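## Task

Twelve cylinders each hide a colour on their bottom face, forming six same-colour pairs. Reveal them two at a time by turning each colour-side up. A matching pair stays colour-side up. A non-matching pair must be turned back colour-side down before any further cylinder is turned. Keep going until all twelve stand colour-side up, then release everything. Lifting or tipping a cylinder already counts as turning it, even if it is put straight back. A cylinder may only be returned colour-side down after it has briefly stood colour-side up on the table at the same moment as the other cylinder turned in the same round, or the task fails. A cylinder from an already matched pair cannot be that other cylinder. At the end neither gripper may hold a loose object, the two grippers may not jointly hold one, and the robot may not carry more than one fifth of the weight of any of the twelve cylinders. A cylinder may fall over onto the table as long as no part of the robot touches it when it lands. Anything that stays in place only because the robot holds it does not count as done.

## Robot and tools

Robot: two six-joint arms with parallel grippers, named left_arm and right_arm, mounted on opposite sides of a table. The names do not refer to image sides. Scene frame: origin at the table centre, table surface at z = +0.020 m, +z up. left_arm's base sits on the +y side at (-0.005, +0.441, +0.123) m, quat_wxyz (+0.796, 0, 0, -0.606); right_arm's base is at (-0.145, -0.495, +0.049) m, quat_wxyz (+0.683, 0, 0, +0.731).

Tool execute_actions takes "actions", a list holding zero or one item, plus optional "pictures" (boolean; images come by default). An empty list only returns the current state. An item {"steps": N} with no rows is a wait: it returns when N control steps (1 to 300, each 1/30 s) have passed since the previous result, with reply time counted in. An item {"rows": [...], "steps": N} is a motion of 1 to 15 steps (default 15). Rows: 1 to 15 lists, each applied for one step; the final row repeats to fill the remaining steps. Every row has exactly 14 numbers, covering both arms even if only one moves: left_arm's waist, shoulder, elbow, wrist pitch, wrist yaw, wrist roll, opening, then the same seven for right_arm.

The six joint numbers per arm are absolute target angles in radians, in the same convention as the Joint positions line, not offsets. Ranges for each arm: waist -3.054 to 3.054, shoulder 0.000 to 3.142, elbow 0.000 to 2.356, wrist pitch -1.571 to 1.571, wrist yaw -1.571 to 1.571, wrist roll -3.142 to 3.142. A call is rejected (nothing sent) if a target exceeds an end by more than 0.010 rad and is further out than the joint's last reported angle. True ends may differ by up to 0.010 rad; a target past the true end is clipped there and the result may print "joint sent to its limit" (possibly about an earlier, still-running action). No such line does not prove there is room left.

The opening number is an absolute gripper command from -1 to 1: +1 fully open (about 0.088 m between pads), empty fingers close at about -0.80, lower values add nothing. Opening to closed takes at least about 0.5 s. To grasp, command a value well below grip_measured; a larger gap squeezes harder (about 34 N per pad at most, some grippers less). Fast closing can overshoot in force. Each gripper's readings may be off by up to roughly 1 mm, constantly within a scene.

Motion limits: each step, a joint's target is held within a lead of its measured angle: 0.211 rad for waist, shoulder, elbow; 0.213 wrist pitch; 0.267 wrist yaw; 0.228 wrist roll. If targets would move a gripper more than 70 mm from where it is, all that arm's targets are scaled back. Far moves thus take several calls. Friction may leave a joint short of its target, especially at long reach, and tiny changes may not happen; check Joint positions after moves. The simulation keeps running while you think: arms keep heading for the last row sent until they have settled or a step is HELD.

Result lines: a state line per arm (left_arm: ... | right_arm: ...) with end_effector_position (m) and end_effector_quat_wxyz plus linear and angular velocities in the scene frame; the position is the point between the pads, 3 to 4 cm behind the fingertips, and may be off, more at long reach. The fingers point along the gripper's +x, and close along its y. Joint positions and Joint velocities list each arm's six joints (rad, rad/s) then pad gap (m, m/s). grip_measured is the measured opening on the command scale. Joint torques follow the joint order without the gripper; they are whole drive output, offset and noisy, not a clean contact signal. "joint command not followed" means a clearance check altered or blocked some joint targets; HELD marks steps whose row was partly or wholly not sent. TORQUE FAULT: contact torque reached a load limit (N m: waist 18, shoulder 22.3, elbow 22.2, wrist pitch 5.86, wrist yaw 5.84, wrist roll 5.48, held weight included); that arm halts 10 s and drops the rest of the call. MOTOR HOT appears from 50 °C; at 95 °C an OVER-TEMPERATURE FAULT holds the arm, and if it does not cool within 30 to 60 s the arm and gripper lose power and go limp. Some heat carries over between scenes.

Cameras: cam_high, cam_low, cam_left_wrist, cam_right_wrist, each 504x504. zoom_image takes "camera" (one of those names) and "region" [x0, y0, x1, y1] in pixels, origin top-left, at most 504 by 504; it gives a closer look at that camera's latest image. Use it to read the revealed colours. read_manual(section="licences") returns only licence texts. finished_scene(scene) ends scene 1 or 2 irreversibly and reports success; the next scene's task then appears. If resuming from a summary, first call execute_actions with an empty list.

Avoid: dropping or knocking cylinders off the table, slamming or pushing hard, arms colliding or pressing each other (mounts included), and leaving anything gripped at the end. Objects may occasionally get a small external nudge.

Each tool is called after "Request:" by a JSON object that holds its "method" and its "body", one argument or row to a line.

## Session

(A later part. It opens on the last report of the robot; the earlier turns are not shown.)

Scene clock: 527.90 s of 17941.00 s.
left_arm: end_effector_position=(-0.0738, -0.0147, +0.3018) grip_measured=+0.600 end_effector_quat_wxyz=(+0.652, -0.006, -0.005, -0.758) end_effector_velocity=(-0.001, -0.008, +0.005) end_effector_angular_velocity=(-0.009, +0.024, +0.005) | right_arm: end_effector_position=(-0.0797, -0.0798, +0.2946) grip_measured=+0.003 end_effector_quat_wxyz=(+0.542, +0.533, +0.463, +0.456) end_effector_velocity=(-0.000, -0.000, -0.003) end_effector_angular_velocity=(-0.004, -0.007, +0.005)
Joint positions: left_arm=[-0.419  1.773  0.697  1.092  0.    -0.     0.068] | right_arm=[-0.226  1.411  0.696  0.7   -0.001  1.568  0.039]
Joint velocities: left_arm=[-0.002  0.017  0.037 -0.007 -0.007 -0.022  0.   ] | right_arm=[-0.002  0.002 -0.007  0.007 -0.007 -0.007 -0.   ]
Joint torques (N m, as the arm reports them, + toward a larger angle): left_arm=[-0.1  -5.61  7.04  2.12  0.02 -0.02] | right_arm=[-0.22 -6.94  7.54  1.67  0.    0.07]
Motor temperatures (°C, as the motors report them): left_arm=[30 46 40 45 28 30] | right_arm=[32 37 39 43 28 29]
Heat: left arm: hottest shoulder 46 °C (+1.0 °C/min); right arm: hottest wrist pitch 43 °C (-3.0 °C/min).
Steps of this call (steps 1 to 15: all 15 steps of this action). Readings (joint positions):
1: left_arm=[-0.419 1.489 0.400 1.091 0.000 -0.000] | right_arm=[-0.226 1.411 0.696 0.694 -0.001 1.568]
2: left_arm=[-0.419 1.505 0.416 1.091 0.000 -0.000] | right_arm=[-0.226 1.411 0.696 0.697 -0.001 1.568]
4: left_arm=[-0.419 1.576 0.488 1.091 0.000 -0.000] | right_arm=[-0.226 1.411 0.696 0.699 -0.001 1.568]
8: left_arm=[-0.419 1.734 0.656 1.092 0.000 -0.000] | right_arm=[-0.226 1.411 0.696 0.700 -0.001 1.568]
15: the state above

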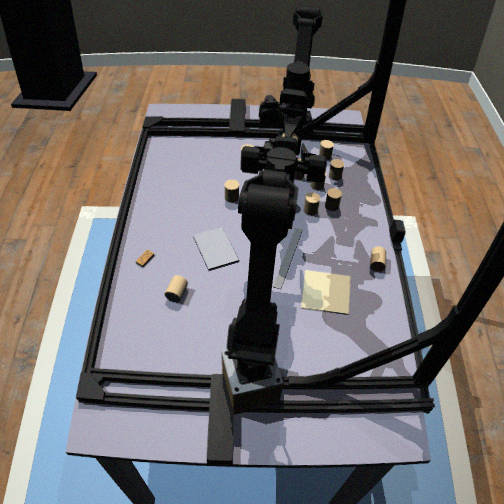

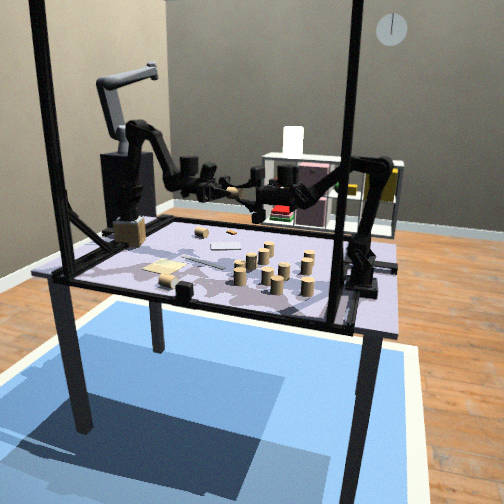

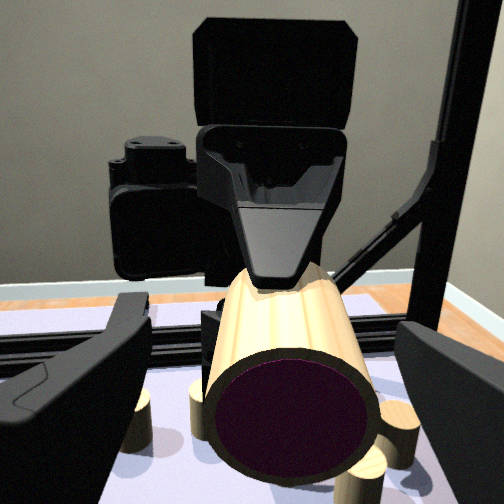

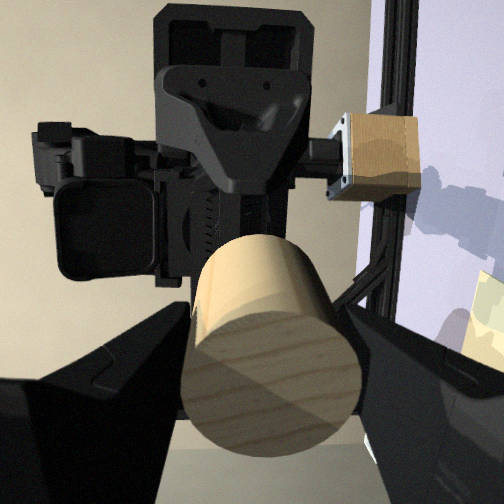

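Request:
{"method": "execute_actions", "body": {
  "actions": [
    {"rows":[[-0.42,1.783,0.708,1.093,0,0,0.6,-0.235,1.4,0.712,0.704,0,1.571,-0.3],[-0.42,1.783,0.708,1.093,0,0,0.45,-0.235,1.4,0.712,0.704,0,1.571,-0.3],[-0.42,1.783,0.708,1.093,0,0,0.35,-0.235,1.4,0.712,0.704,0,1.571,-0.3],[-0.42,1.783,0.708,1.093,0,0,0.25,-0.235,1.4,0.712,0.704,0,1.571,-0.3],[-0.42,1.783,0.708,1.093,0,0,0.2,-0.235,1.4,0.712,0.704,0,1.571,-0.3],[-0.42,1.783,0.708,1.093,0,0,0.15,-0.235,1.4,0.712,0.704,0,1.571,-0.3],[-0.42,1.783,0.708,1.093,0,0,0.1,-0.235,1.4,0.712,0.704,0,1.571,-0.3],[-0.42,1.783,0.708,1.093,0,0,0.06,-0.235,1.4,0.712,0.704,0,1.571,-0.3],[-0.42,1.783,0.708,1.093,0,0,0.03,-0.235,1.4,0.712,0.704,0,1.571,-0.3],[-0.42,1.783,0.708,1.093,0,0,-0.05,-0.235,1.4,0.712,0.704,0,1.571,-0.3],[-0.42,1.783,0.708,1.093,0,0,-0.15,-0.235,1.4,0.712,0.704,0,1.571,-0.3],[-0.42,1.783,0.708,1.093,0,0,-0.3,-0.235,1.4,0.712,0.704,0,1.571,-0.3]],"steps":15}
  ],
  "pictures": false
}}

Request:
{"method": "execute_actions", "body": {
  "actions": [
    {"rows":[[-0.42,1.783,0.708,1.093,0,0,-0.3,-0.235,1.4,0.712,0.704,0,1.571,0.6]],"steps":7}
  ],
  "pictures": false
}}

Request:
{"method": "execute_actions", "body": {
  "actions": [
    {"rows":[[-0.42,1.71,0.63,1.093,0,0,-0.3,-0.235,1.4,0.712,0.704,0,1.571,0.6],[-0.42,1.635,0.55,1.093,0,0,-0.3,-0.235,1.4,0.712,0.704,0,1.571,0.6],[-0.42,1.555,0.47,1.093,0,0,-0.3,-0.235,1.4,0.712,0.704,0,1.571,0.6],[-0.42,1.477,0.39,1.093,0,0,-0.3,-0.235,1.4,0.712,0.704,0,1.571,0.6]],"steps":9}
  ],
  "pictures": false
}}

Request:
{"method": "execute_actions", "body": {
  "actions": [
    {"rows":[[0.5,1.0,0.7,-0.935,0,0,-0.3,0.322,1.3,1.3,-1.23,0,0,0.28]],"steps":15}
  ],
  "pictures": false
}}

Request:
{"method": "execute_actions", "body": {
  "actions": [
    {"rows":[[0.5,1.0,0.7,-0.935,0,0,-0.3,0.322,1.3,1.3,-1.23,0,0,0.28]],"steps":15}
  ],
  "pictures": false
}}

Request:
{"method": "execute_actions", "body": {
  "actions": [
    {"rows":[[0.5,1.0,0.7,-0.935,0,0,-0.3,0.322,1.6,1.26,-1.23,0,0,0.28],[0.5,1.0,0.7,-0.935,0,0,-0.3,0.322,1.6,1.26,-1.23,0,0,0.28],[0.5,1.0,0.7,-0.935,0,0,-0.3,0.322,1.6,1.26,-1.23,0,0,0.28],[0.5,1.0,0.7,-0.935,0,0,-0.3,0.322,1.6,1.26,-1.23,0,0,0.28],[0.5,1.232,0.596,-0.935,0,0,-0.3,0.322,1.6,1.26,-1.23,0,0,0.28]],"steps":15}
  ],
  "pictures": false
}}

Request:
{"method": "execute_actions", "body": {
  "actions": [
    {"rows":[[0.5,1.232,0.596,-0.935,0,0,-0.3,0.322,1.645,1.08,-1.01,0,0,0.28]],"steps":9}
  ]
}}

Scene clock: 539.03 s of 17941.00 s.
left_arm: end_effector_position=(-0.0739, -0.0156, +0.3019) grip_measured=+0.029 end_effector_quat_wxyz=(+0.653, -0.006, -0.005, -0.758) end_effector_velocity=(+0.000, +0.001, +0.002) end_effector_angular_velocity=(-0.004, +0.023, +0.005) | right_arm: end_effector_position=(-0.0768, -0.0801, +0.2960) grip_measured=+0.004 end_effector_quat_wxyz=(+0.542, +0.536, +0.460, +0.455) end_effector_velocity=(+0.002, -0.000, -0.006) end_effector_angular_velocity=(-0.033, -0.002, -0.010)
Joint positions: left_arm=[-0.419  1.776  0.701  1.092 -0.    -0.     0.04 ] | right_arm=[-0.232  1.411  0.698  0.701 -0.002  1.568  0.039]
Joint velocities: left_arm=[-0.002 -0.002 -0.002  0.007 -0.007 -0.022 -0.   ] | right_arm=[-0.002 -0.002  0.002 -0.037  0.007 -0.007 -0.   ]
Joint torques (N m, as the arm reports them, + toward a larger angle): left_arm=[-0.11 -5.74  6.97  2.1   0.04 -0.02] | right_arm=[-0.28 -7.34  8.68  1.67  0.01  0.06]
Motor temperatures (°C, as the motors report them): left_arm=[30 46 40 45 28 30] | right_arm=[32 38 39 44 28 29]
Heat: left arm: hottest shoulder 46 °C (+1.0 °C/min); right arm: hottest wrist pitch 44 °C (+0.0 °C/min).
Steps of this call (steps 1 to 15: the robot went on to your last target; steps 16 to 319: nothing new was sent; steps 320 to 334: all 15 steps of this action). Readings (joint positions):
320: left_arm=[-0.419 1.776 0.701 1.092 0.000 -0.000] | right_arm=[-0.226 1.411 0.697 0.701 -0.001 1.568]
321: left_arm=[-0.419 1.776 0.701 1.092 0.000 -0.000] | right_arm=[-0.228 1.411 0.697 0.701 -0.001 1.568]
323: left_arm=[-0.419 1.776 0.701 1.092 0.000 -0.000] | right_arm=[-0.231 1.411 0.697 0.701 -0.001 1.568]
327: left_arm=[-0.419 1.776 0.701 1.092 0.000 -0.000] | right_arm=[-0.232 1.411 0.698 0.701 -0.001 1.568]
334: the state above

Scene clock: 539.27 s of 17941.00 s.
left_arm: end_effector_position=(-0.0739, -0.0157, +0.3014) grip_measured=+0.029 end_effector_quat_wxyz=(+0.653, -0.006, -0.005, -0.758) end_effector_velocity=(+0.000, +0.001, +0.002) end_effector_angular_velocity=(-0.008, -0.006, +0.005) | right_arm: end_effector_position=(-0.0768, -0.0798, +0.2975) grip_measured=+0.503 end_effector_quat_wxyz=(+0.541, +0.537, +0.459, +0.456) end_effector_velocity=(-0.004, +0.000, -0.002) end_effector_angular_velocity=(-0.008, -0.006, +0.024)
Joint positions: left_arm=[-0.419  1.777  0.701  1.092 -0.    -0.     0.04 ] | right_arm=[-0.232  1.411  0.701  0.702 -0.002  1.569  0.064]
Joint velocities: left_arm=[-0.002 -0.002 -0.002  0.007 -0.007  0.007  0.   ] | right_arm=[ 0.002 -0.002 -0.002 -0.007 -0.022 -0.007  0.174]
Joint torques (N m, as the arm reports them, + toward a larger angle): left_arm=[-0.15 -5.87  6.95  2.12  0.04 -0.02] | right_arm=[-0.23 -7.25  8.24  1.55  0.02  0.05]
Motor temperatures (°C, as the motors report them): left_arm=[30 46 40 45 28 30] | right_arm=[32 38 39 44 28 29]
Heat: left arm: hottest shoulder 46 °C (+1.0 °C/min); right arm: hottest wrist pitch 44 °C (+0.0 °C/min).
Steps of this call (steps 1 to 7: all 7 steps of this action). Readings (joint positions):
1: left_arm=[-0.419 1.776 0.701 1.092 -0.000 -0.000] | right_arm=[-0.232 1.411 0.698 0.701 -0.002 1.568]
2: left_arm=[-0.419 1.776 0.701 1.092 -0.000 -0.000] | right_arm=[-0.232 1.411 0.698 0.701 -0.002 1.568]
4: left_arm=[-0.419 1.776 0.701 1.092 -0.000 -0.000] | right_arm=[-0.232 1.411 0.699 0.702 -0.002 1.568]
7: the state above

Scene clock: 539.57 s of 17941.00 s.
left_arm: end_effector_position=(-0.0628, +0.0583, +0.3019) grip_measured=+0.028 end_effector_quat_wxyz=(+0.653, -0.002, -0.001, -0.758) end_effector_velocity=(+0.008, +0.055, -0.014) end_effector_angular_velocity=(+0.037, +0.002, +0.005) | right_arm: end_effector_position=(-0.0768, -0.0798, +0.2975) grip_measured=+0.598 end_effector_quat_wxyz=(+0.541, +0.537, +0.459, +0.456) end_effector_velocity=(+0.002, -0.002, +0.000) end_effector_angular_velocity=(-0.004, -0.007, -0.010)
Joint positions: left_arm=[-0.419  1.5    0.412  1.092 -0.    -0.     0.04 ] | right_arm=[-0.232  1.411  0.701  0.702 -0.002  1.568  0.068]
Joint velocities: left_arm=[-0.002 -0.203 -0.217 -0.022 -0.007 -0.007 -0.   ] | right_arm=[-0.002 -0.007 -0.002 -0.007  0.007 -0.007  0.001]
Joint torques (N m, as the arm reports them, + toward a larger angle): left_arm=[-0.13 -5.12  5.57  2.07  0.03 -0.03] | right_arm=[-0.22 -7.33  8.38  1.55  0.03  0.05]
Motor temperatures (°C, as the motors report them): left_arm=[30 46 40 45 28 30] | right_arm=[32 38 39 44 28 29]
Heat: left arm: hottest shoulder 46 °C (+1.0 °C/min); right arm: hottest wrist pitch 44 °C (+0.0 °C/min).
Steps of this call (steps 1 to 9: all 9 steps of this action). Readings (joint positions):
1: left_arm=[-0.419 1.771 0.693 1.092 -0.000 -0.000] | right_arm=[-0.232 1.411 0.701 0.702 -0.002 1.569]
2: left_arm=[-0.419 1.748 0.666 1.091 -0.000 -0.000] | right_arm=[-0.232 1.411 0.701 0.702 -0.002 1.568]
4: left_arm=[-0.419 1.649 0.556 1.089 -0.000 -0.000] | right_arm=[-0.232 1.411 0.701 0.702 -0.002 1.568]
8: left_arm=[-0.419 1.509 0.421 1.092 -0.000 -0.000] | right_arm=[-0.232 1.411 0.701 0.702 -0.002 1.568]
9: the state above

Scene clock: 540.07 s of 17941.00 s.
left_arm: end_effector_position=(+0.1407, +0.1197, +0.4543) grip_measured=+0.028 end_effector_quat_wxyz=(+0.838, -0.034, -0.052, -0.542) end_effector_velocity=(+0.571, +0.371, -0.050) end_effector_angular_velocity=(+0.797, +0.377, +1.923) | right_arm: end_effector_position=(-0.2906, -0.0974, +0.4376) grip_measured=+0.281 end_effector_quat_wxyz=(+0.520, +0.240, +0.366, +0.733) end_effector_velocity=(-0.268, -0.190, +0.177) end_effector_angular_velocity=(+0.217, -2.077, +0.857)
Joint positions: left_arm=[ 0.161  1.035  0.689  0.471  0.006 -0.001  0.04 ] | right_arm=[ 0.281  1.324  1.224  0.073 -0.002  0.906  0.053]
Joint velocities: left_arm=[ 1.902 -0.657  0.256 -1.795 -0.022 -0.007 -0.   ] | right_arm=[ 0.72  -0.164  1.033 -1.707 -0.081 -2.029 -0.001]
Joint torques (N m, as the arm reports them, + toward a larger angle): left_arm=[ 0.06 -1.81  7.02  1.19 -0.15 -0.01] | right_arm=[-1.17 -7.65  7.4   0.9   0.09 -0.1 ]
Motor temperatures (°C, as the motors report them): left_arm=[30 46 40 45 28 30] | right_arm=[32 38 40 44 28 29]
Heat: left arm: hottest shoulder 46 °C (+1.0 °C/min); right arm: hottest wrist pitch 44 °C (+0.0 °C/min).
Steps of this call (steps 1 to 15: all 15 steps of this action). Readings (joint positions):
1: left_arm=[-0.409 1.483 0.422 1.061 0.008 -0.000] | right_arm=[-0.224 1.404 0.715 0.672 0.008 1.544]
2: left_arm=[-0.382 1.462 0.442 1.012 0.011 -0.001] | right_arm=[-0.197 1.398 0.739 0.626 0.011 1.504]
4: left_arm=[-0.318 1.414 0.495 0.954 0.010 -0.001] | right_arm=[-0.126 1.382 0.800 0.557 0.006 1.427]
8: left_arm=[-0.185 1.287 0.601 0.819 0.009 -0.001] | right_arm=[0.025 1.345 0.945 0.407 0.005 1.265]
15: the state above

Scene clock: 540.57 s of 17941.00 s.
left_arm: end_effector_position=(+0.1940, +0.2338, +0.2815) grip_measured=+0.026 end_effector_quat_wxyz=(+0.854, +0.147, +0.344, -0.362) end_effector_velocity=(-0.198, +0.207, -0.298) end_effector_angular_velocity=(+1.353, +1.316, +0.007) | right_arm: end_effector_position=(-0.2731, -0.1834, +0.3023) grip_measured=+0.280 end_effector_quat_wxyz=(+0.514, -0.333, +0.247, +0.751) end_effector_velocity=(+0.117, -0.288, -0.268) end_effector_angular_velocity=(-1.629, -0.976, +0.339)
Joint positions: left_arm=[ 0.497  1.006  0.699 -0.461 -0.002 -0.     0.04 ] | right_arm=[ 0.32   1.297  1.298 -0.855 -0.002  0.041  0.053]
Joint velocities: left_arm=[ 0.007 -0.002 -0.007 -1.883  0.007 -0.007 -0.   ] | right_arm=[-0.002 -0.007 -0.002 -1.883 -0.007 -0.447 -0.   ]
Joint torques (N m, as the arm reports them, + toward a larger angle): left_arm=[ 0.12 -3.41  7.66  1.61  0.12 -0.02] | right_arm=[ 0.18 -5.05  7.45  1.07  0.04 -0.07]
Motor temperatures (°C, as the motors report them): left_arm=[30 46 40 45 28 30] | right_arm=[32 38 40 44 28 29]
Heat: left arm: hottest shoulder 46 °C (+1.0 °C/min); right arm: hottest wrist pitch 44 °C (+0.0 °C/min).
Steps of this call (steps 1 to 15: all 15 steps of this action). Readings (joint positions):
1: left_arm=[0.223 1.019 0.696 0.412 0.006 -0.001] | right_arm=[0.300 1.317 1.252 0.014 -0.003 0.839]
2: left_arm=[0.284 1.010 0.699 0.354 0.005 -0.001] | right_arm=[0.312 1.308 1.272 -0.046 -0.003 0.772]
4: left_arm=[0.397 1.006 0.700 0.231 0.001 -0.001] | right_arm=[0.319 1.295 1.292 -0.165 -0.002 0.641]
8: left_arm=[0.486 1.006 0.700 -0.023 -0.003 -0.000] | right_arm=[0.319 1.295 1.298 -0.420 -0.002 0.375]
15: the state above

Scene clock: 541.07 s of 17941.00 s.
left_arm: end_effector_position=(+0.1098, +0.3216, +0.1599) grip_measured=+0.027 end_effector_quat_wxyz=(+0.654, +0.276, +0.648, -0.277) end_effector_velocity=(-0.010, +0.011, -0.000) end_effector_angular_velocity=(+0.053, +0.040, -0.010) | right_arm: end_effector_position=(-0.2510, -0.2375, +0.1709) grip_measured=+0.280 end_effector_quat_wxyz=(+0.394, -0.587, +0.397, +0.586) end_effector_velocity=(+0.006, -0.016, +0.003) end_effector_angular_velocity=(-0.068, -0.020, +0.020)
Joint positions: left_arm=[ 0.498  1.227  0.591 -0.927 -0.002  0.     0.04 ] | right_arm=[ 0.32   1.602  1.254 -1.225 -0.002  0.003  0.053]
Joint velocities: left_arm=[-0.002 -0.002 -0.002 -0.066 -0.007  0.007 -0.   ] | right_arm=[-0.002 -0.007  0.002 -0.081 -0.007 -0.022 -0.   ]
Joint torques (N m, as the arm reports them, + toward a larger angle): left_arm=[ 0.21 -2.3   6.62  0.22  0.11 -0.03] | right_arm=[ 0.22 -6.92  6.94  0.    0.02 -0.09]
Motor temperatures (°C, as the motors report them): left_arm=[30 46 40 45 28 30] | right_arm=[32 38 40 44 28 29]
Heat: left arm: hottest shoulder 46 °C (+1.0 °C/min); right arm: hottest wrist pitch 44 °C (+0.0 °C/min).
Steps of this call (steps 1 to 15: all 15 steps of this action). Readings (joint positions):
1: left_arm=[0.497 1.006 0.699 -0.525 -0.002 -0.000] | right_arm=[0.320 1.316 1.296 -0.910 -0.002 0.031]
2: left_arm=[0.497 1.006 0.699 -0.588 -0.002 -0.000] | right_arm=[0.320 1.340 1.296 -0.947 -0.002 0.025]
4: left_arm=[0.497 1.006 0.700 -0.714 -0.002 -0.000] | right_arm=[0.320 1.422 1.295 -1.047 -0.002 0.016]
8: left_arm=[0.497 1.147 0.649 -0.861 -0.002 -0.000] | right_arm=[0.320 1.583 1.258 -1.190 -0.002 0.006]
15: the state above

Scene clock: 541.37 s of 17941.00 s.
left_arm: end_effector_position=(+0.1088, +0.3226, +0.1598) grip_measured=+0.027 end_effector_quat_wxyz=(+0.652, +0.277, +0.650, -0.276) end_effector_velocity=(+0.001, -0.001, -0.000) end_effector_angular_velocity=(-0.000, -0.010, -0.015) | right_arm: end_effector_position=(-0.2502, -0.2393, +0.1183) grip_measured=+0.280 end_effector_quat_wxyz=(+0.393, -0.589, +0.398, +0.584) end_effector_velocity=(-0.013, +0.025, -0.001) end_effector_angular_velocity=(+0.116, +0.071, +0.005)
Joint positions: left_arm=[ 0.498  1.228  0.591 -0.933 -0.002  0.     0.04 ] | right_arm=[ 0.32   1.644  1.084 -1.021 -0.002  0.003  0.053]
Joint velocities: left_arm=[-0.007 -0.002 -0.002  0.007 -0.007  0.007 -0.   ] | right_arm=[-0.002 -0.002 -0.007  0.139 -0.022 -0.007 -0.   ]
Joint torques (N m, as the arm reports them, + toward a larger angle): left_arm=[ 0.22 -2.29  6.59  0.33  0.11 -0.03] | right_arm=[ 0.19 -6.65  5.73  0.24  0.01 -0.06]
Motor temperatures (°C, as the motors report them): left_arm=[30 46 40 45 28 30] | right_arm=[32 38 40 44 28 29]
Heat: left arm: hottest shoulder 46 °C (+1.0 °C/min); right arm: hottest wrist pitch 44 °C (+0.0 °C/min).
Steps of this call (steps 1 to 9: all 9 steps of this action). Readings (joint positions):
1: left_arm=[0.498 1.227 0.591 -0.929 -0.002 0.000] | right_arm=[0.320 1.604 1.230 -1.185 -0.002 0.003]
2: left_arm=[0.498 1.228 0.591 -0.932 -0.002 0.000] | right_arm=[0.320 1.602 1.196 -1.118 -0.002 0.003]
4: left_arm=[0.498 1.228 0.591 -0.933 -0.002 0.000] | right_arm=[0.320 1.620 1.139 -1.065 -0.002 0.003]
8: left_arm=[0.498 1.228 0.591 -0.933 -0.002 0.000] | right_arm=[0.320 1.644 1.085 -1.026 -0.002 0.003]
9: the state above

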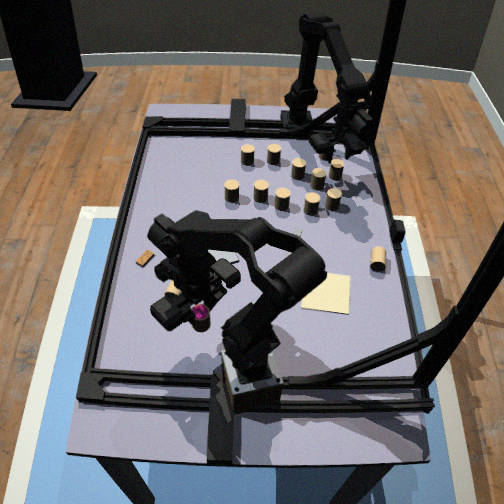

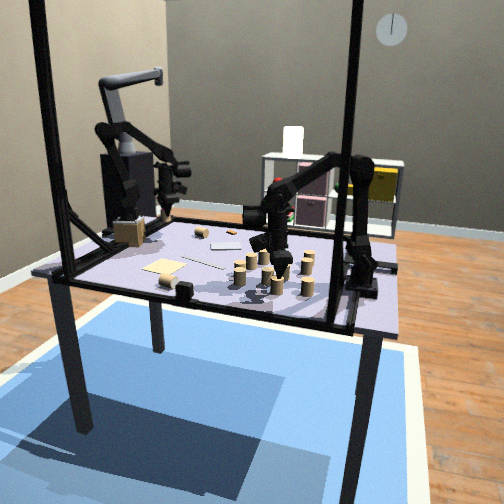

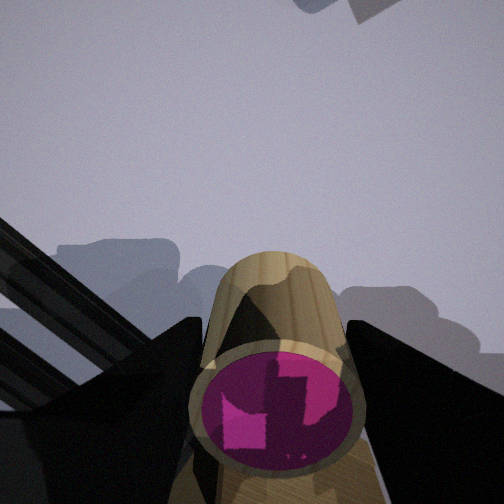

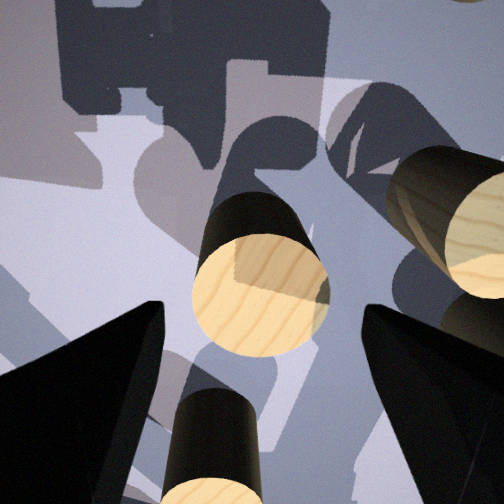

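Request:
{"method": "execute_actions", "body": {
  "actions": [
    {"rows":[[0.5,1.25,0.575,-0.896,0,0,-0.3,0.322,1.66,1.058,-0.975,0,0,0.28],[0.5,1.27,0.554,-0.855,0,0,-0.3,0.322,1.675,1.036,-0.94,0,0,0.28],[0.5,1.291,0.534,-0.814,0,0,-0.3,0.322,1.69,1.014,-0.905,0,0,0.28],[0.5,1.313,0.515,-0.773,0,0,-0.3,0.322,1.704,0.992,-0.874,0,0,0.28],[0.5,1.336,0.496,-0.731,0,0,-0.3,0.322,1.704,0.992,-0.874,0,0,0.28],[0.5,1.36,0.478,-0.689,0,0,-0.3,0.322,1.704,0.992,-0.874,0,0,0.28],[0.5,1.386,0.46,-0.645,0,0,-0.3,0.322,1.704,0.992,-0.874,0,0,0.28],[0.5,1.413,0.443,-0.601,0,0,-0.3,0.322,1.704,0.992,-0.874,0,0,0.28],[0.5,1.441,0.427,-0.55,0,0,-0.3,0.322,1.704,0.992,-0.874,0,0,0.28],[0.5,1.47,0.412,-0.5,0,0,-0.3,0.322,1.704,0.992,-0.874,0,0,0.28],[0.5,1.495,0.398,-0.465,0,0,-0.3,0.322,1.704,0.992,-0.874,0,0,0.28],[0.5,1.506,0.39,-0.46,0,0,-0.3,0.322,1.704,0.992,-0.874,0,0,0.22],[0.5,1.506,0.39,-0.46,0,0,-0.3,0.322,1.704,0.992,-0.874,0,0,0.15],[0.5,1.506,0.39,-0.46,0,0,-0.3,0.322,1.704,0.992,-0.874,0,0,0.1],[0.5,1.506,0.39,-0.46,0,0,-0.3,0.322,1.704,0.992,-0.874,0,0,0.06]],"steps":15}
  ],
  "pictures": false
}}

Request:
{"method": "execute_actions", "body": {
  "actions": [
    {"rows":[[0.5,1.506,0.39,-0.46,0,0,-0.3,0.322,1.704,0.992,-0.874,0,0,0.03],[0.5,1.506,0.39,-0.46,0,0,-0.3,0.322,1.704,0.992,-0.874,0,0,-0.05],[0.5,1.506,0.39,-0.46,0,0,-0.3,0.322,1.704,0.992,-0.874,0,0,-0.15],[0.5,1.506,0.39,-0.46,0,0,0,0.322,1.704,0.992,-0.874,0,0,-0.3],[0.5,1.506,0.39,-0.46,0,0,0.1,0.322,1.704,0.992,-0.874,0,0,-0.3],[0.5,1.506,0.39,-0.46,0,0,0.2,0.322,1.704,0.992,-0.874,0,0,-0.3],[0.5,1.506,0.39,-0.46,0,0,0.3,0.322,1.704,0.992,-0.874,0,0,-0.3],[0.5,1.506,0.39,-0.46,0,0,0.3,0.322,1.675,1.036,-0.94,0,0,-0.3],[0.5,1.506,0.39,-0.46,0,0,0.3,0.322,1.645,1.08,-1.01,0,0,-0.3],[0.5,1.441,0.427,-0.55,0,0,0.3,0.322,1.63,1.14,-1.083,0,0,-0.3],[0.5,1.386,0.46,-0.645,0,0,0.3,0.322,1.614,1.2,-1.157,0,0,-0.3],[0.5,1.336,0.496,-0.731,0,0,0.3,0.322,1.6,1.26,-1.23,0,0,-0.3],[0.5,1.291,0.534,-0.814,0,0,0.3,0.322,1.6,1.26,-1.23,0,0,-0.3],[0.5,1.232,0.596,-0.935,0,0,0.3,0.322,1.6,1.26,-1.23,0,0,-0.3]],"steps":15}
  ],
  "pictures": false
}}

Request:
{"method": "execute_actions", "body": {
  "actions": [
    {"rows":[[0.5,1.2,0.65,-0.935,0,0,0.3,0.322,1.58,1.28,-1.23,0,0,-0.3],[0.5,1.1,0.7,-0.8,0,0,0.3,0.322,1.55,1.3,-1.23,0,0,-0.3],[0.5,1.0,0.7,-0.6,0,0,0.3,-0.228,1.3,1.3,0,0,1.571,-0.3],[-0.42,1.0,0.5,0.5,0,0,0.6,-0.228,1.3,1.3,0,0,1.571,-0.3]],"steps":15}
  ],
  "pictures": false
}}

Request:
{"method": "execute_actions", "body": {
  "actions": [
    {"rows":[[-0.42,1.0,0.5,0.5,0,0,0.6,-0.228,1.3,1.3,0,0,1.571,-0.3]],"steps":7}
  ],
  "pictures": false
}}

Request:
{"method": "execute_actions", "body": {
  "actions": [
    {"rows":[[-0.42,1.477,0.39,1.09,0,0,0.6,-0.228,1.404,0.7,0.704,0,1.571,-0.3]],"steps":15}
  ],
  "pictures": false
}}

Request:
{"method": "execute_actions", "body": {
  "actions": [
    {"rows":[[-0.42,1.477,0.39,1.09,0,0,0.6,-0.228,1.404,0.7,0.704,0,1.571,-0.3]],"steps":10}
  ],
  "pictures": false
}}

Request:
{"method": "execute_actions", "body": {
  "actions": [
    {"rows":[[-0.42,1.53,0.44,1.093,0,0,0.6,-0.228,1.404,0.7,0.704,0,1.571,-0.3],[-0.42,1.58,0.495,1.093,0,0,0.6,-0.228,1.404,0.7,0.704,0,1.571,-0.3],[-0.42,1.635,0.55,1.093,0,0,0.6,-0.228,1.404,0.7,0.704,0,1.571,-0.3],[-0.42,1.69,0.6,1.093,0,0,0.6,-0.228,1.404,0.7,0.704,0,1.571,-0.3],[-0.42,1.74,0.655,1.093,0,0,0.6,-0.228,1.404,0.7,0.704,0,1.571,-0.3],[-0.42,1.783,0.708,1.093,0,0,0.6,-0.228,1.404,0.7,0.704,0,1.571,-0.3]],"steps":15}
  ]
}}

Scene clock: 555.47 s of 17941.00 s.
left_arm: end_effector_position=(+0.1083, +0.3232, +0.0821) grip_measured=+0.019 end_effector_quat_wxyz=(+0.649, +0.278, +0.653, -0.274) end_effector_velocity=(-0.027, +0.029, -0.054) end_effector_angular_velocity=(+0.074, +0.061, +0.005) | right_arm: end_effector_position=(-0.2508, -0.2381, +0.0841) grip_measured=+0.159 end_effector_quat_wxyz=(+0.393, -0.588, +0.397, +0.585) end_effector_velocity=(+0.000, -0.002, +0.001) end_effector_angular_velocity=(-0.005, +0.006, +0.019)
Joint positions: left_arm=[ 0.498  1.491  0.4   -0.488 -0.002 -0.     0.04 ] | right_arm=[ 0.32   1.697  0.996 -0.876 -0.002  0.003  0.047]
Joint velocities: left_arm=[-0.002  0.183 -0.168  0.256 -0.007 -0.007 -0.   ] | right_arm=[-0.002 -0.007 -0.002 -0.007 -0.007 -0.022 -0.061]
Joint torques (N m, as the arm reports them, + toward a larger angle): left_arm=[ 0.17 -3.17  4.68  0.85  0.1  -0.04] | right_arm=[ 0.15 -6.12  5.22  0.22  0.01 -0.05]
Motor temperatures (°C, as the motors report them): left_arm=[30 44 40 43 28 30] | right_arm=[32 39 39 43 28 29]
Heat: left arm: hottest shoulder 44 °C (-2.0 °C/min); right arm: hottest wrist pitch 43 °C (-2.0 °C/min).
Steps of this call (steps 1 to 15: the robot went on to your last target; steps 16 to 408: nothing new was sent; steps 409 to 423: all 15 steps of this action). Readings (joint positions):
409: left_arm=[0.498 1.231 0.591 -0.931 -0.002 -0.000] | right_arm=[0.320 1.645 1.081 -1.005 -0.002 0.003]
410: left_arm=[0.498 1.237 0.586 -0.912 -0.002 0.000] | right_arm=[0.320 1.645 1.073 -0.986 -0.002 0.003]
412: left_arm=[0.498 1.263 0.564 -0.849 -0.002 0.000] | right_arm=[0.320 1.656 1.050 -0.936 -0.002 0.003]
416: left_arm=[0.498 1.351 0.491 -0.701 -0.002 0.000] | right_arm=[0.320 1.692 1.004 -0.892 -0.002 0.003]
423: the state above

Scene clock: 555.97 s of 17941.00 s.
left_arm: end_effector_position=(+0.1101, +0.3213, +0.1298) grip_measured=+0.290 end_effector_quat_wxyz=(+0.649, +0.278, +0.653, -0.275) end_effector_velocity=(+0.107, -0.109, +0.397) end_effector_angular_velocity=(-0.492, -0.485, +0.005) | right_arm: end_effector_position=(-0.2522, -0.2343, +0.1582) grip_measured=+0.003 end_effector_quat_wxyz=(+0.394, -0.587, +0.396, +0.586) end_effector_velocity=(-0.027, +0.070, +0.304) end_effector_angular_velocity=(+0.643, +0.255, +0.005)
Joint positions: left_arm=[ 0.498  1.318  0.516 -0.775 -0.002 -0.     0.053] | right_arm=[ 0.32   1.621  1.223 -1.175 -0.001  0.002  0.039]
Joint velocities: left_arm=[-0.002 -1.16   1.062 -1.531 -0.007 -0.007  0.006] | right_arm=[-0.002 -0.466  0.73  -0.505  0.007 -0.007 -0.   ]
Joint torques (N m, as the arm reports them, + toward a larger angle): left_arm=[ 0.15 -2.68  5.51  0.13  0.11 -0.03] | right_arm=[ 0.18 -5.58  4.28 -0.48 -0.01 -0.05]
Motor temperatures (°C, as the motors report them): left_arm=[30 44 40 42 28 30] | right_arm=[32 39 39 43 28 29]
Heat: left arm: hottest shoulder 44 °C (-2.0 °C/min); right arm: hottest wrist pitch 43 °C (-2.0 °C/min).
Steps of this call (steps 1 to 15: all 15 steps of this action). Readings (joint positions):
1: left_arm=[0.498 1.495 0.398 -0.485 -0.002 -0.000] | right_arm=[0.320 1.697 0.996 -0.876 -0.002 0.003]
2: left_arm=[0.498 1.496 0.397 -0.485 -0.002 -0.000] | right_arm=[0.320 1.697 0.996 -0.876 -0.002 0.003]
4: left_arm=[0.498 1.496 0.397 -0.485 -0.002 -0.000] | right_arm=[0.320 1.697 0.996 -0.876 -0.001 0.002]
8: left_arm=[0.498 1.500 0.394 -0.460 -0.002 0.000] | right_arm=[0.320 1.697 1.000 -0.884 -0.001 0.002]
15: the state above

Scene clock: 556.47 s of 17941.00 s.
left_arm: end_effector_position=(+0.0159, +0.1329, +0.2699) grip_measured=+0.597 end_effector_quat_wxyz=(+0.704, +0.188, +0.199, -0.655) end_effector_velocity=(-0.553, -0.251, +0.354) end_effector_angular_velocity=(-1.894, -0.116, -1.841) | right_arm: end_effector_position=(-0.0976, -0.1192, +0.3334) grip_measured=+0.002 end_effector_quat_wxyz=(+0.742, +0.039, +0.420, +0.521) end_effector_velocity=(+0.295, +0.191, +0.357) end_effector_angular_velocity=(+2.140, +1.348, -1.891)
Joint positions: left_arm=[-0.203  1.009  0.507 -0.053 -0.006  0.001  0.068] | right_arm=[-0.193  1.322  1.29  -0.59   0.004  0.658  0.039]
Joint velocities: left_arm=[-1.839 -0.037 -0.007  1.868  0.007 -0.007  0.002] | right_arm=[-0.696 -0.066 -0.002  1.883  0.037  2.     0.001]
Joint torques (N m, as the arm reports them, + toward a larger angle): left_arm=[-0.46 -3.38  6.86  1.99  0.21 -0.05] | right_arm=[ 1.49 -7.4   8.55  1.41 -0.2   0.08]
Motor temperatures (°C, as the motors report them): left_arm=[30 44 40 42 28 30] | right_arm=[32 39 39 43 28 29]
Heat: left arm: hottest shoulder 44 °C (-2.0 °C/min); right arm: hottest wrist pitch 43 °C (-2.0 °C/min).
Steps of this call (steps 1 to 15: all 15 steps of this action). Readings (joint positions):
1: left_arm=[0.498 1.281 0.556 -0.823 -0.002 -0.000] | right_arm=[0.320 1.606 1.244 -1.192 -0.001 0.002]
2: left_arm=[0.498 1.243 0.589 -0.841 -0.002 -0.000] | right_arm=[0.320 1.593 1.259 -1.206 -0.001 0.002]
4: left_arm=[0.472 1.153 0.603 -0.726 -0.014 0.001] | right_arm=[0.276 1.541 1.263 -1.136 -0.012 0.081]
8: left_arm=[0.223 1.023 0.533 -0.485 -0.006 0.001] | right_arm=[0.108 1.410 1.277 -0.966 -0.005 0.257]
15: the state above

Scene clock: 556.70 s of 17941.00 s.
left_arm: end_effector_position=(-0.0528, +0.1047, +0.3574) grip_measured=+0.600 end_effector_quat_wxyz=(+0.654, +0.048, +0.042, -0.754) end_effector_velocity=(-0.034, -0.036, +0.352) end_effector_angular_velocity=(-1.598, +0.229, -0.073) | right_arm: end_effector_position=(-0.0807, -0.0860, +0.4212) grip_measured=+0.003 end_effector_quat_wxyz=(+0.674, +0.351, +0.403, +0.510) end_effector_velocity=(+0.015, +0.069, +0.387) end_effector_angular_velocity=(+2.081, +1.617, -0.377)
Joint positions: left_arm=[-0.409  1.007  0.507  0.372  0.001  0.     0.068] | right_arm=[-0.224  1.316  1.29  -0.16   0.003  1.12   0.039]
Joint velocities: left_arm=[-0.095 -0.027 -0.002  1.59  -0.022 -0.007 -0.   ] | right_arm=[-0.007 -0.007 -0.002  1.795  0.007  1.956  0.001]
Joint torques (N m, as the arm reports them, + toward a larger angle): left_arm=[-0.08 -3.47  6.93  2.06  0.   -0.03] | right_arm=[-0.15 -7.68  8.79  1.66 -0.09  0.06]
Motor temperatures (°C, as the motors report them): left_arm=[30 44 40 42 28 30] | right_arm=[32 39 39 43 28 29]
Heat: left arm: hottest shoulder 44 °C (-2.0 °C/min); right arm: hottest wrist pitch 43 °C (-2.0 °C/min).
Steps of this call (steps 1 to 7: all 7 steps of this action). Readings (joint positions):
1: left_arm=[-0.264 1.008 0.507 0.008 -0.006 0.001] | right_arm=[-0.210 1.320 1.290 -0.528 0.005 0.725]
2: left_arm=[-0.317 1.008 0.507 0.069 -0.002 0.001] | right_arm=[-0.219 1.318 1.290 -0.467 0.004 0.790]
4: left_arm=[-0.383 1.008 0.507 0.191 0.002 0.001] | right_arm=[-0.224 1.317 1.290 -0.344 0.004 0.922]
7: the state above

Scene clock: 557.20 s of 17941.00 s.
left_arm: end_effector_position=(-0.0615, +0.0652, +0.3005) grip_measured=+0.600 end_effector_quat_wxyz=(+0.653, +0.003, +0.002, -0.758) end_effector_velocity=(-0.000, -0.004, +0.010) end_effector_angular_velocity=(-0.069, +0.018, +0.005) | right_arm: end_effector_position=(-0.0789, -0.0789, +0.2823) grip_measured=+0.002 end_effector_quat_wxyz=(+0.556, +0.519, +0.476, +0.440) end_effector_velocity=(+0.004, +0.009, +0.187) end_effector_angular_velocity=(+0.862, -0.101, -0.012)
Joint positions: left_arm=[-0.417  1.467  0.389  1.071  0.001  0.     0.068] | right_arm=[-0.226  1.417  0.702  0.642  0.003  1.564  0.039]
Joint velocities: left_arm=[-0.002  0.042  0.002  0.11  -0.007 -0.007 -0.   ] | right_arm=[-0.002 -0.012 -0.017  0.872  0.007  0.037 -0.   ]
Joint torques (N m, as the arm reports them, + toward a larger angle): left_arm=[-0.21 -3.77  6.08  2.32  0.   -0.02] | right_arm=[-0.26 -7.61  7.7   1.63 -0.1   0.07]
Motor temperatures (°C, as the motors report them): left_arm=[30 44 40 43 28 30] | right_arm=[32 39 39 43 28 29]
Heat: left arm: hottest shoulder 44 °C (-2.0 °C/min); right arm: hottest wrist pitch 43 °C (-2.0 °C/min).
Steps of this call (steps 1 to 15: all 15 steps of this action). Readings (joint positions):
1: left_arm=[-0.412 1.032 0.495 0.447 0.001 0.000] | right_arm=[-0.224 1.320 1.272 -0.093 0.003 1.174]
2: left_arm=[-0.413 1.072 0.483 0.526 0.001 0.000] | right_arm=[-0.224 1.322 1.243 -0.036 0.003 1.226]
4: left_arm=[-0.416 1.188 0.448 0.635 0.001 0.000] | right_arm=[-0.224 1.332 1.167 0.063 0.003 1.333]
8: left_arm=[-0.417 1.420 0.392 0.860 0.001 0.000] | right_arm=[-0.225 1.388 0.946 0.289 0.003 1.508]
15: the state above

Scene clock: 557.53 s of 17941.00 s.
left_arm: end_effector_position=(-0.0617, +0.0648, +0.3026) grip_measured=+0.600 end_effector_quat_wxyz=(+0.652, -0.002, -0.002, -0.758) end_effector_velocity=(-0.002, +0.001, -0.002) end_effector_angular_velocity=(+0.006, -0.008, -0.010) | right_arm: end_effector_position=(-0.0790, -0.0794, +0.2985) grip_measured=+0.003 end_effector_quat_wxyz=(+0.541, +0.536, +0.459, +0.458) end_effector_velocity=(-0.002, -0.000, +0.001) end_effector_angular_velocity=(+0.008, +0.006, +0.019)
Joint positions: left_arm=[-0.418  1.471  0.389  1.087  0.001  0.     0.068] | right_arm=[-0.226  1.409  0.703  0.701  0.003  1.568  0.039]
Joint velocities: left_arm=[-0.002 -0.002 -0.002 -0.007  0.007  0.007  0.   ] | right_arm=[-0.002 -0.002 -0.002  0.007 -0.022  0.007 -0.   ]
Joint torques (N m, as the arm reports them, + toward a larger angle): left_arm=[-0.27 -3.73  6.22  2.19  0.01 -0.03] | right_arm=[-0.19 -6.71  6.95  1.61 -0.1   0.05]
Motor temperatures (°C, as the motors report them): left_arm=[30 44 40 43 28 30] | right_arm=[32 39 39 43 28 29]
Heat: left arm: hottest shoulder 44 °C (-2.0 °C/min); right arm: hottest wrist pitch 43 °C (-2.0 °C/min).
Steps of this call (steps 1 to 10: all 10 steps of this action). Readings (joint positions):
1: left_arm=[-0.417 1.468 0.389 1.075 0.001 0.000] | right_arm=[-0.226 1.415 0.702 0.667 0.003 1.565]
2: left_arm=[-0.418 1.470 0.389 1.079 0.001 0.000] | right_arm=[-0.226 1.412 0.703 0.680 0.003 1.565]
4: left_arm=[-0.418 1.470 0.389 1.084 0.001 0.000] | right_arm=[-0.226 1.409 0.703 0.690 0.003 1.567]
8: left_arm=[-0.418 1.470 0.389 1.087 0.001 0.000] | right_arm=[-0.226 1.409 0.703 0.699 0.003 1.568]
10: the state above

Scene clock: 558.03 s of 17941.00 s.
left_arm: end_effector_position=(-0.0736, -0.0147, +0.3018) grip_measured=+0.600 end_effector_quat_wxyz=(+0.652, -0.006, -0.005, -0.758) end_effector_velocity=(-0.001, -0.008, +0.004) end_effector_angular_velocity=(+0.001, +0.022, +0.005) | right_arm: end_effector_position=(-0.0790, -0.0794, +0.2984) grip_measured=+0.003 end_effector_quat_wxyz=(+0.540, +0.536, +0.459, +0.457) end_effector_velocity=(-0.000, +0.000, -0.004) end_effector_angular_velocity=(-0.011, +0.009, +0.005)
Joint positions: left_arm=[-0.418  1.772  0.697  1.091  0.001  0.     0.068] | right_arm=[-0.226  1.409  0.703  0.701  0.003  1.568  0.039]
Joint velocities: left_arm=[-0.002  0.012  0.037 -0.022 -0.007 -0.022 -0.   ] | right_arm=[-0.002  0.002 -0.002 -0.007 -0.007  0.007  0.   ]
Joint torques (N m, as the arm reports them, + toward a larger angle): left_arm=[-0.19 -5.44  7.05  2.15  0.01 -0.03] | right_arm=[-0.31 -6.66  6.86  1.64 -0.11  0.07]
Motor temperatures (°C, as the motors report them): left_arm=[30 44 40 43 28 30] | right_arm=[32 39 39 43 28 29]
Heat: left arm: hottest shoulder 44 °C (-2.0 °C/min); right arm: hottest wrist pitch 43 °C (-2.0 °C/min).
Steps of this call (steps 1 to 15: all 15 steps of this action). Readings (joint positions):
1: left_arm=[-0.418 1.479 0.395 1.090 0.001 0.000] | right_arm=[-0.226 1.409 0.703 0.701 0.003 1.568]
2: left_arm=[-0.418 1.499 0.414 1.091 0.001 0.000] | right_arm=[-0.226 1.409 0.703 0.701 0.003 1.568]
4: left_arm=[-0.418 1.575 0.488 1.091 0.001 0.000] | right_arm=[-0.226 1.409 0.703 0.701 0.003 1.568]
8: left_arm=[-0.418 1.733 0.655 1.091 0.001 0.000] | right_arm=[-0.226 1.409 0.703 0.701 0.003 1.568]
15: the state above

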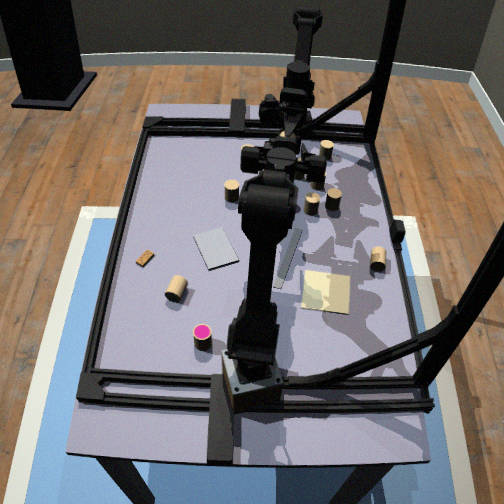

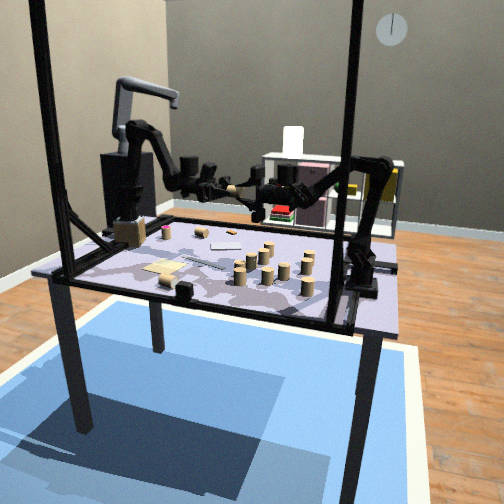

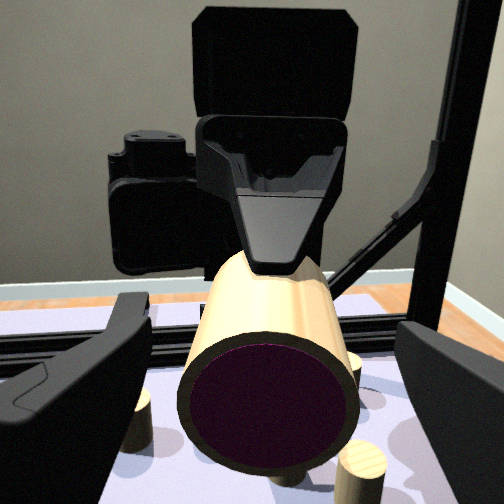

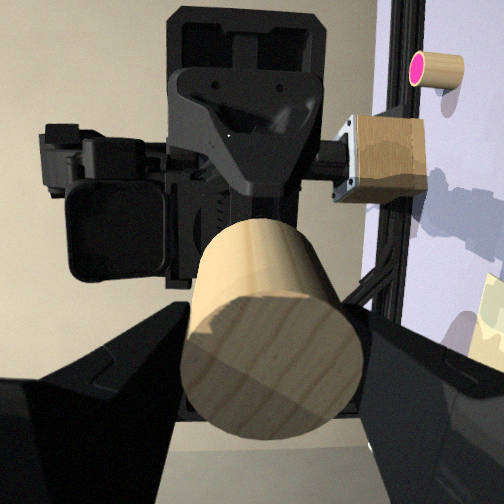

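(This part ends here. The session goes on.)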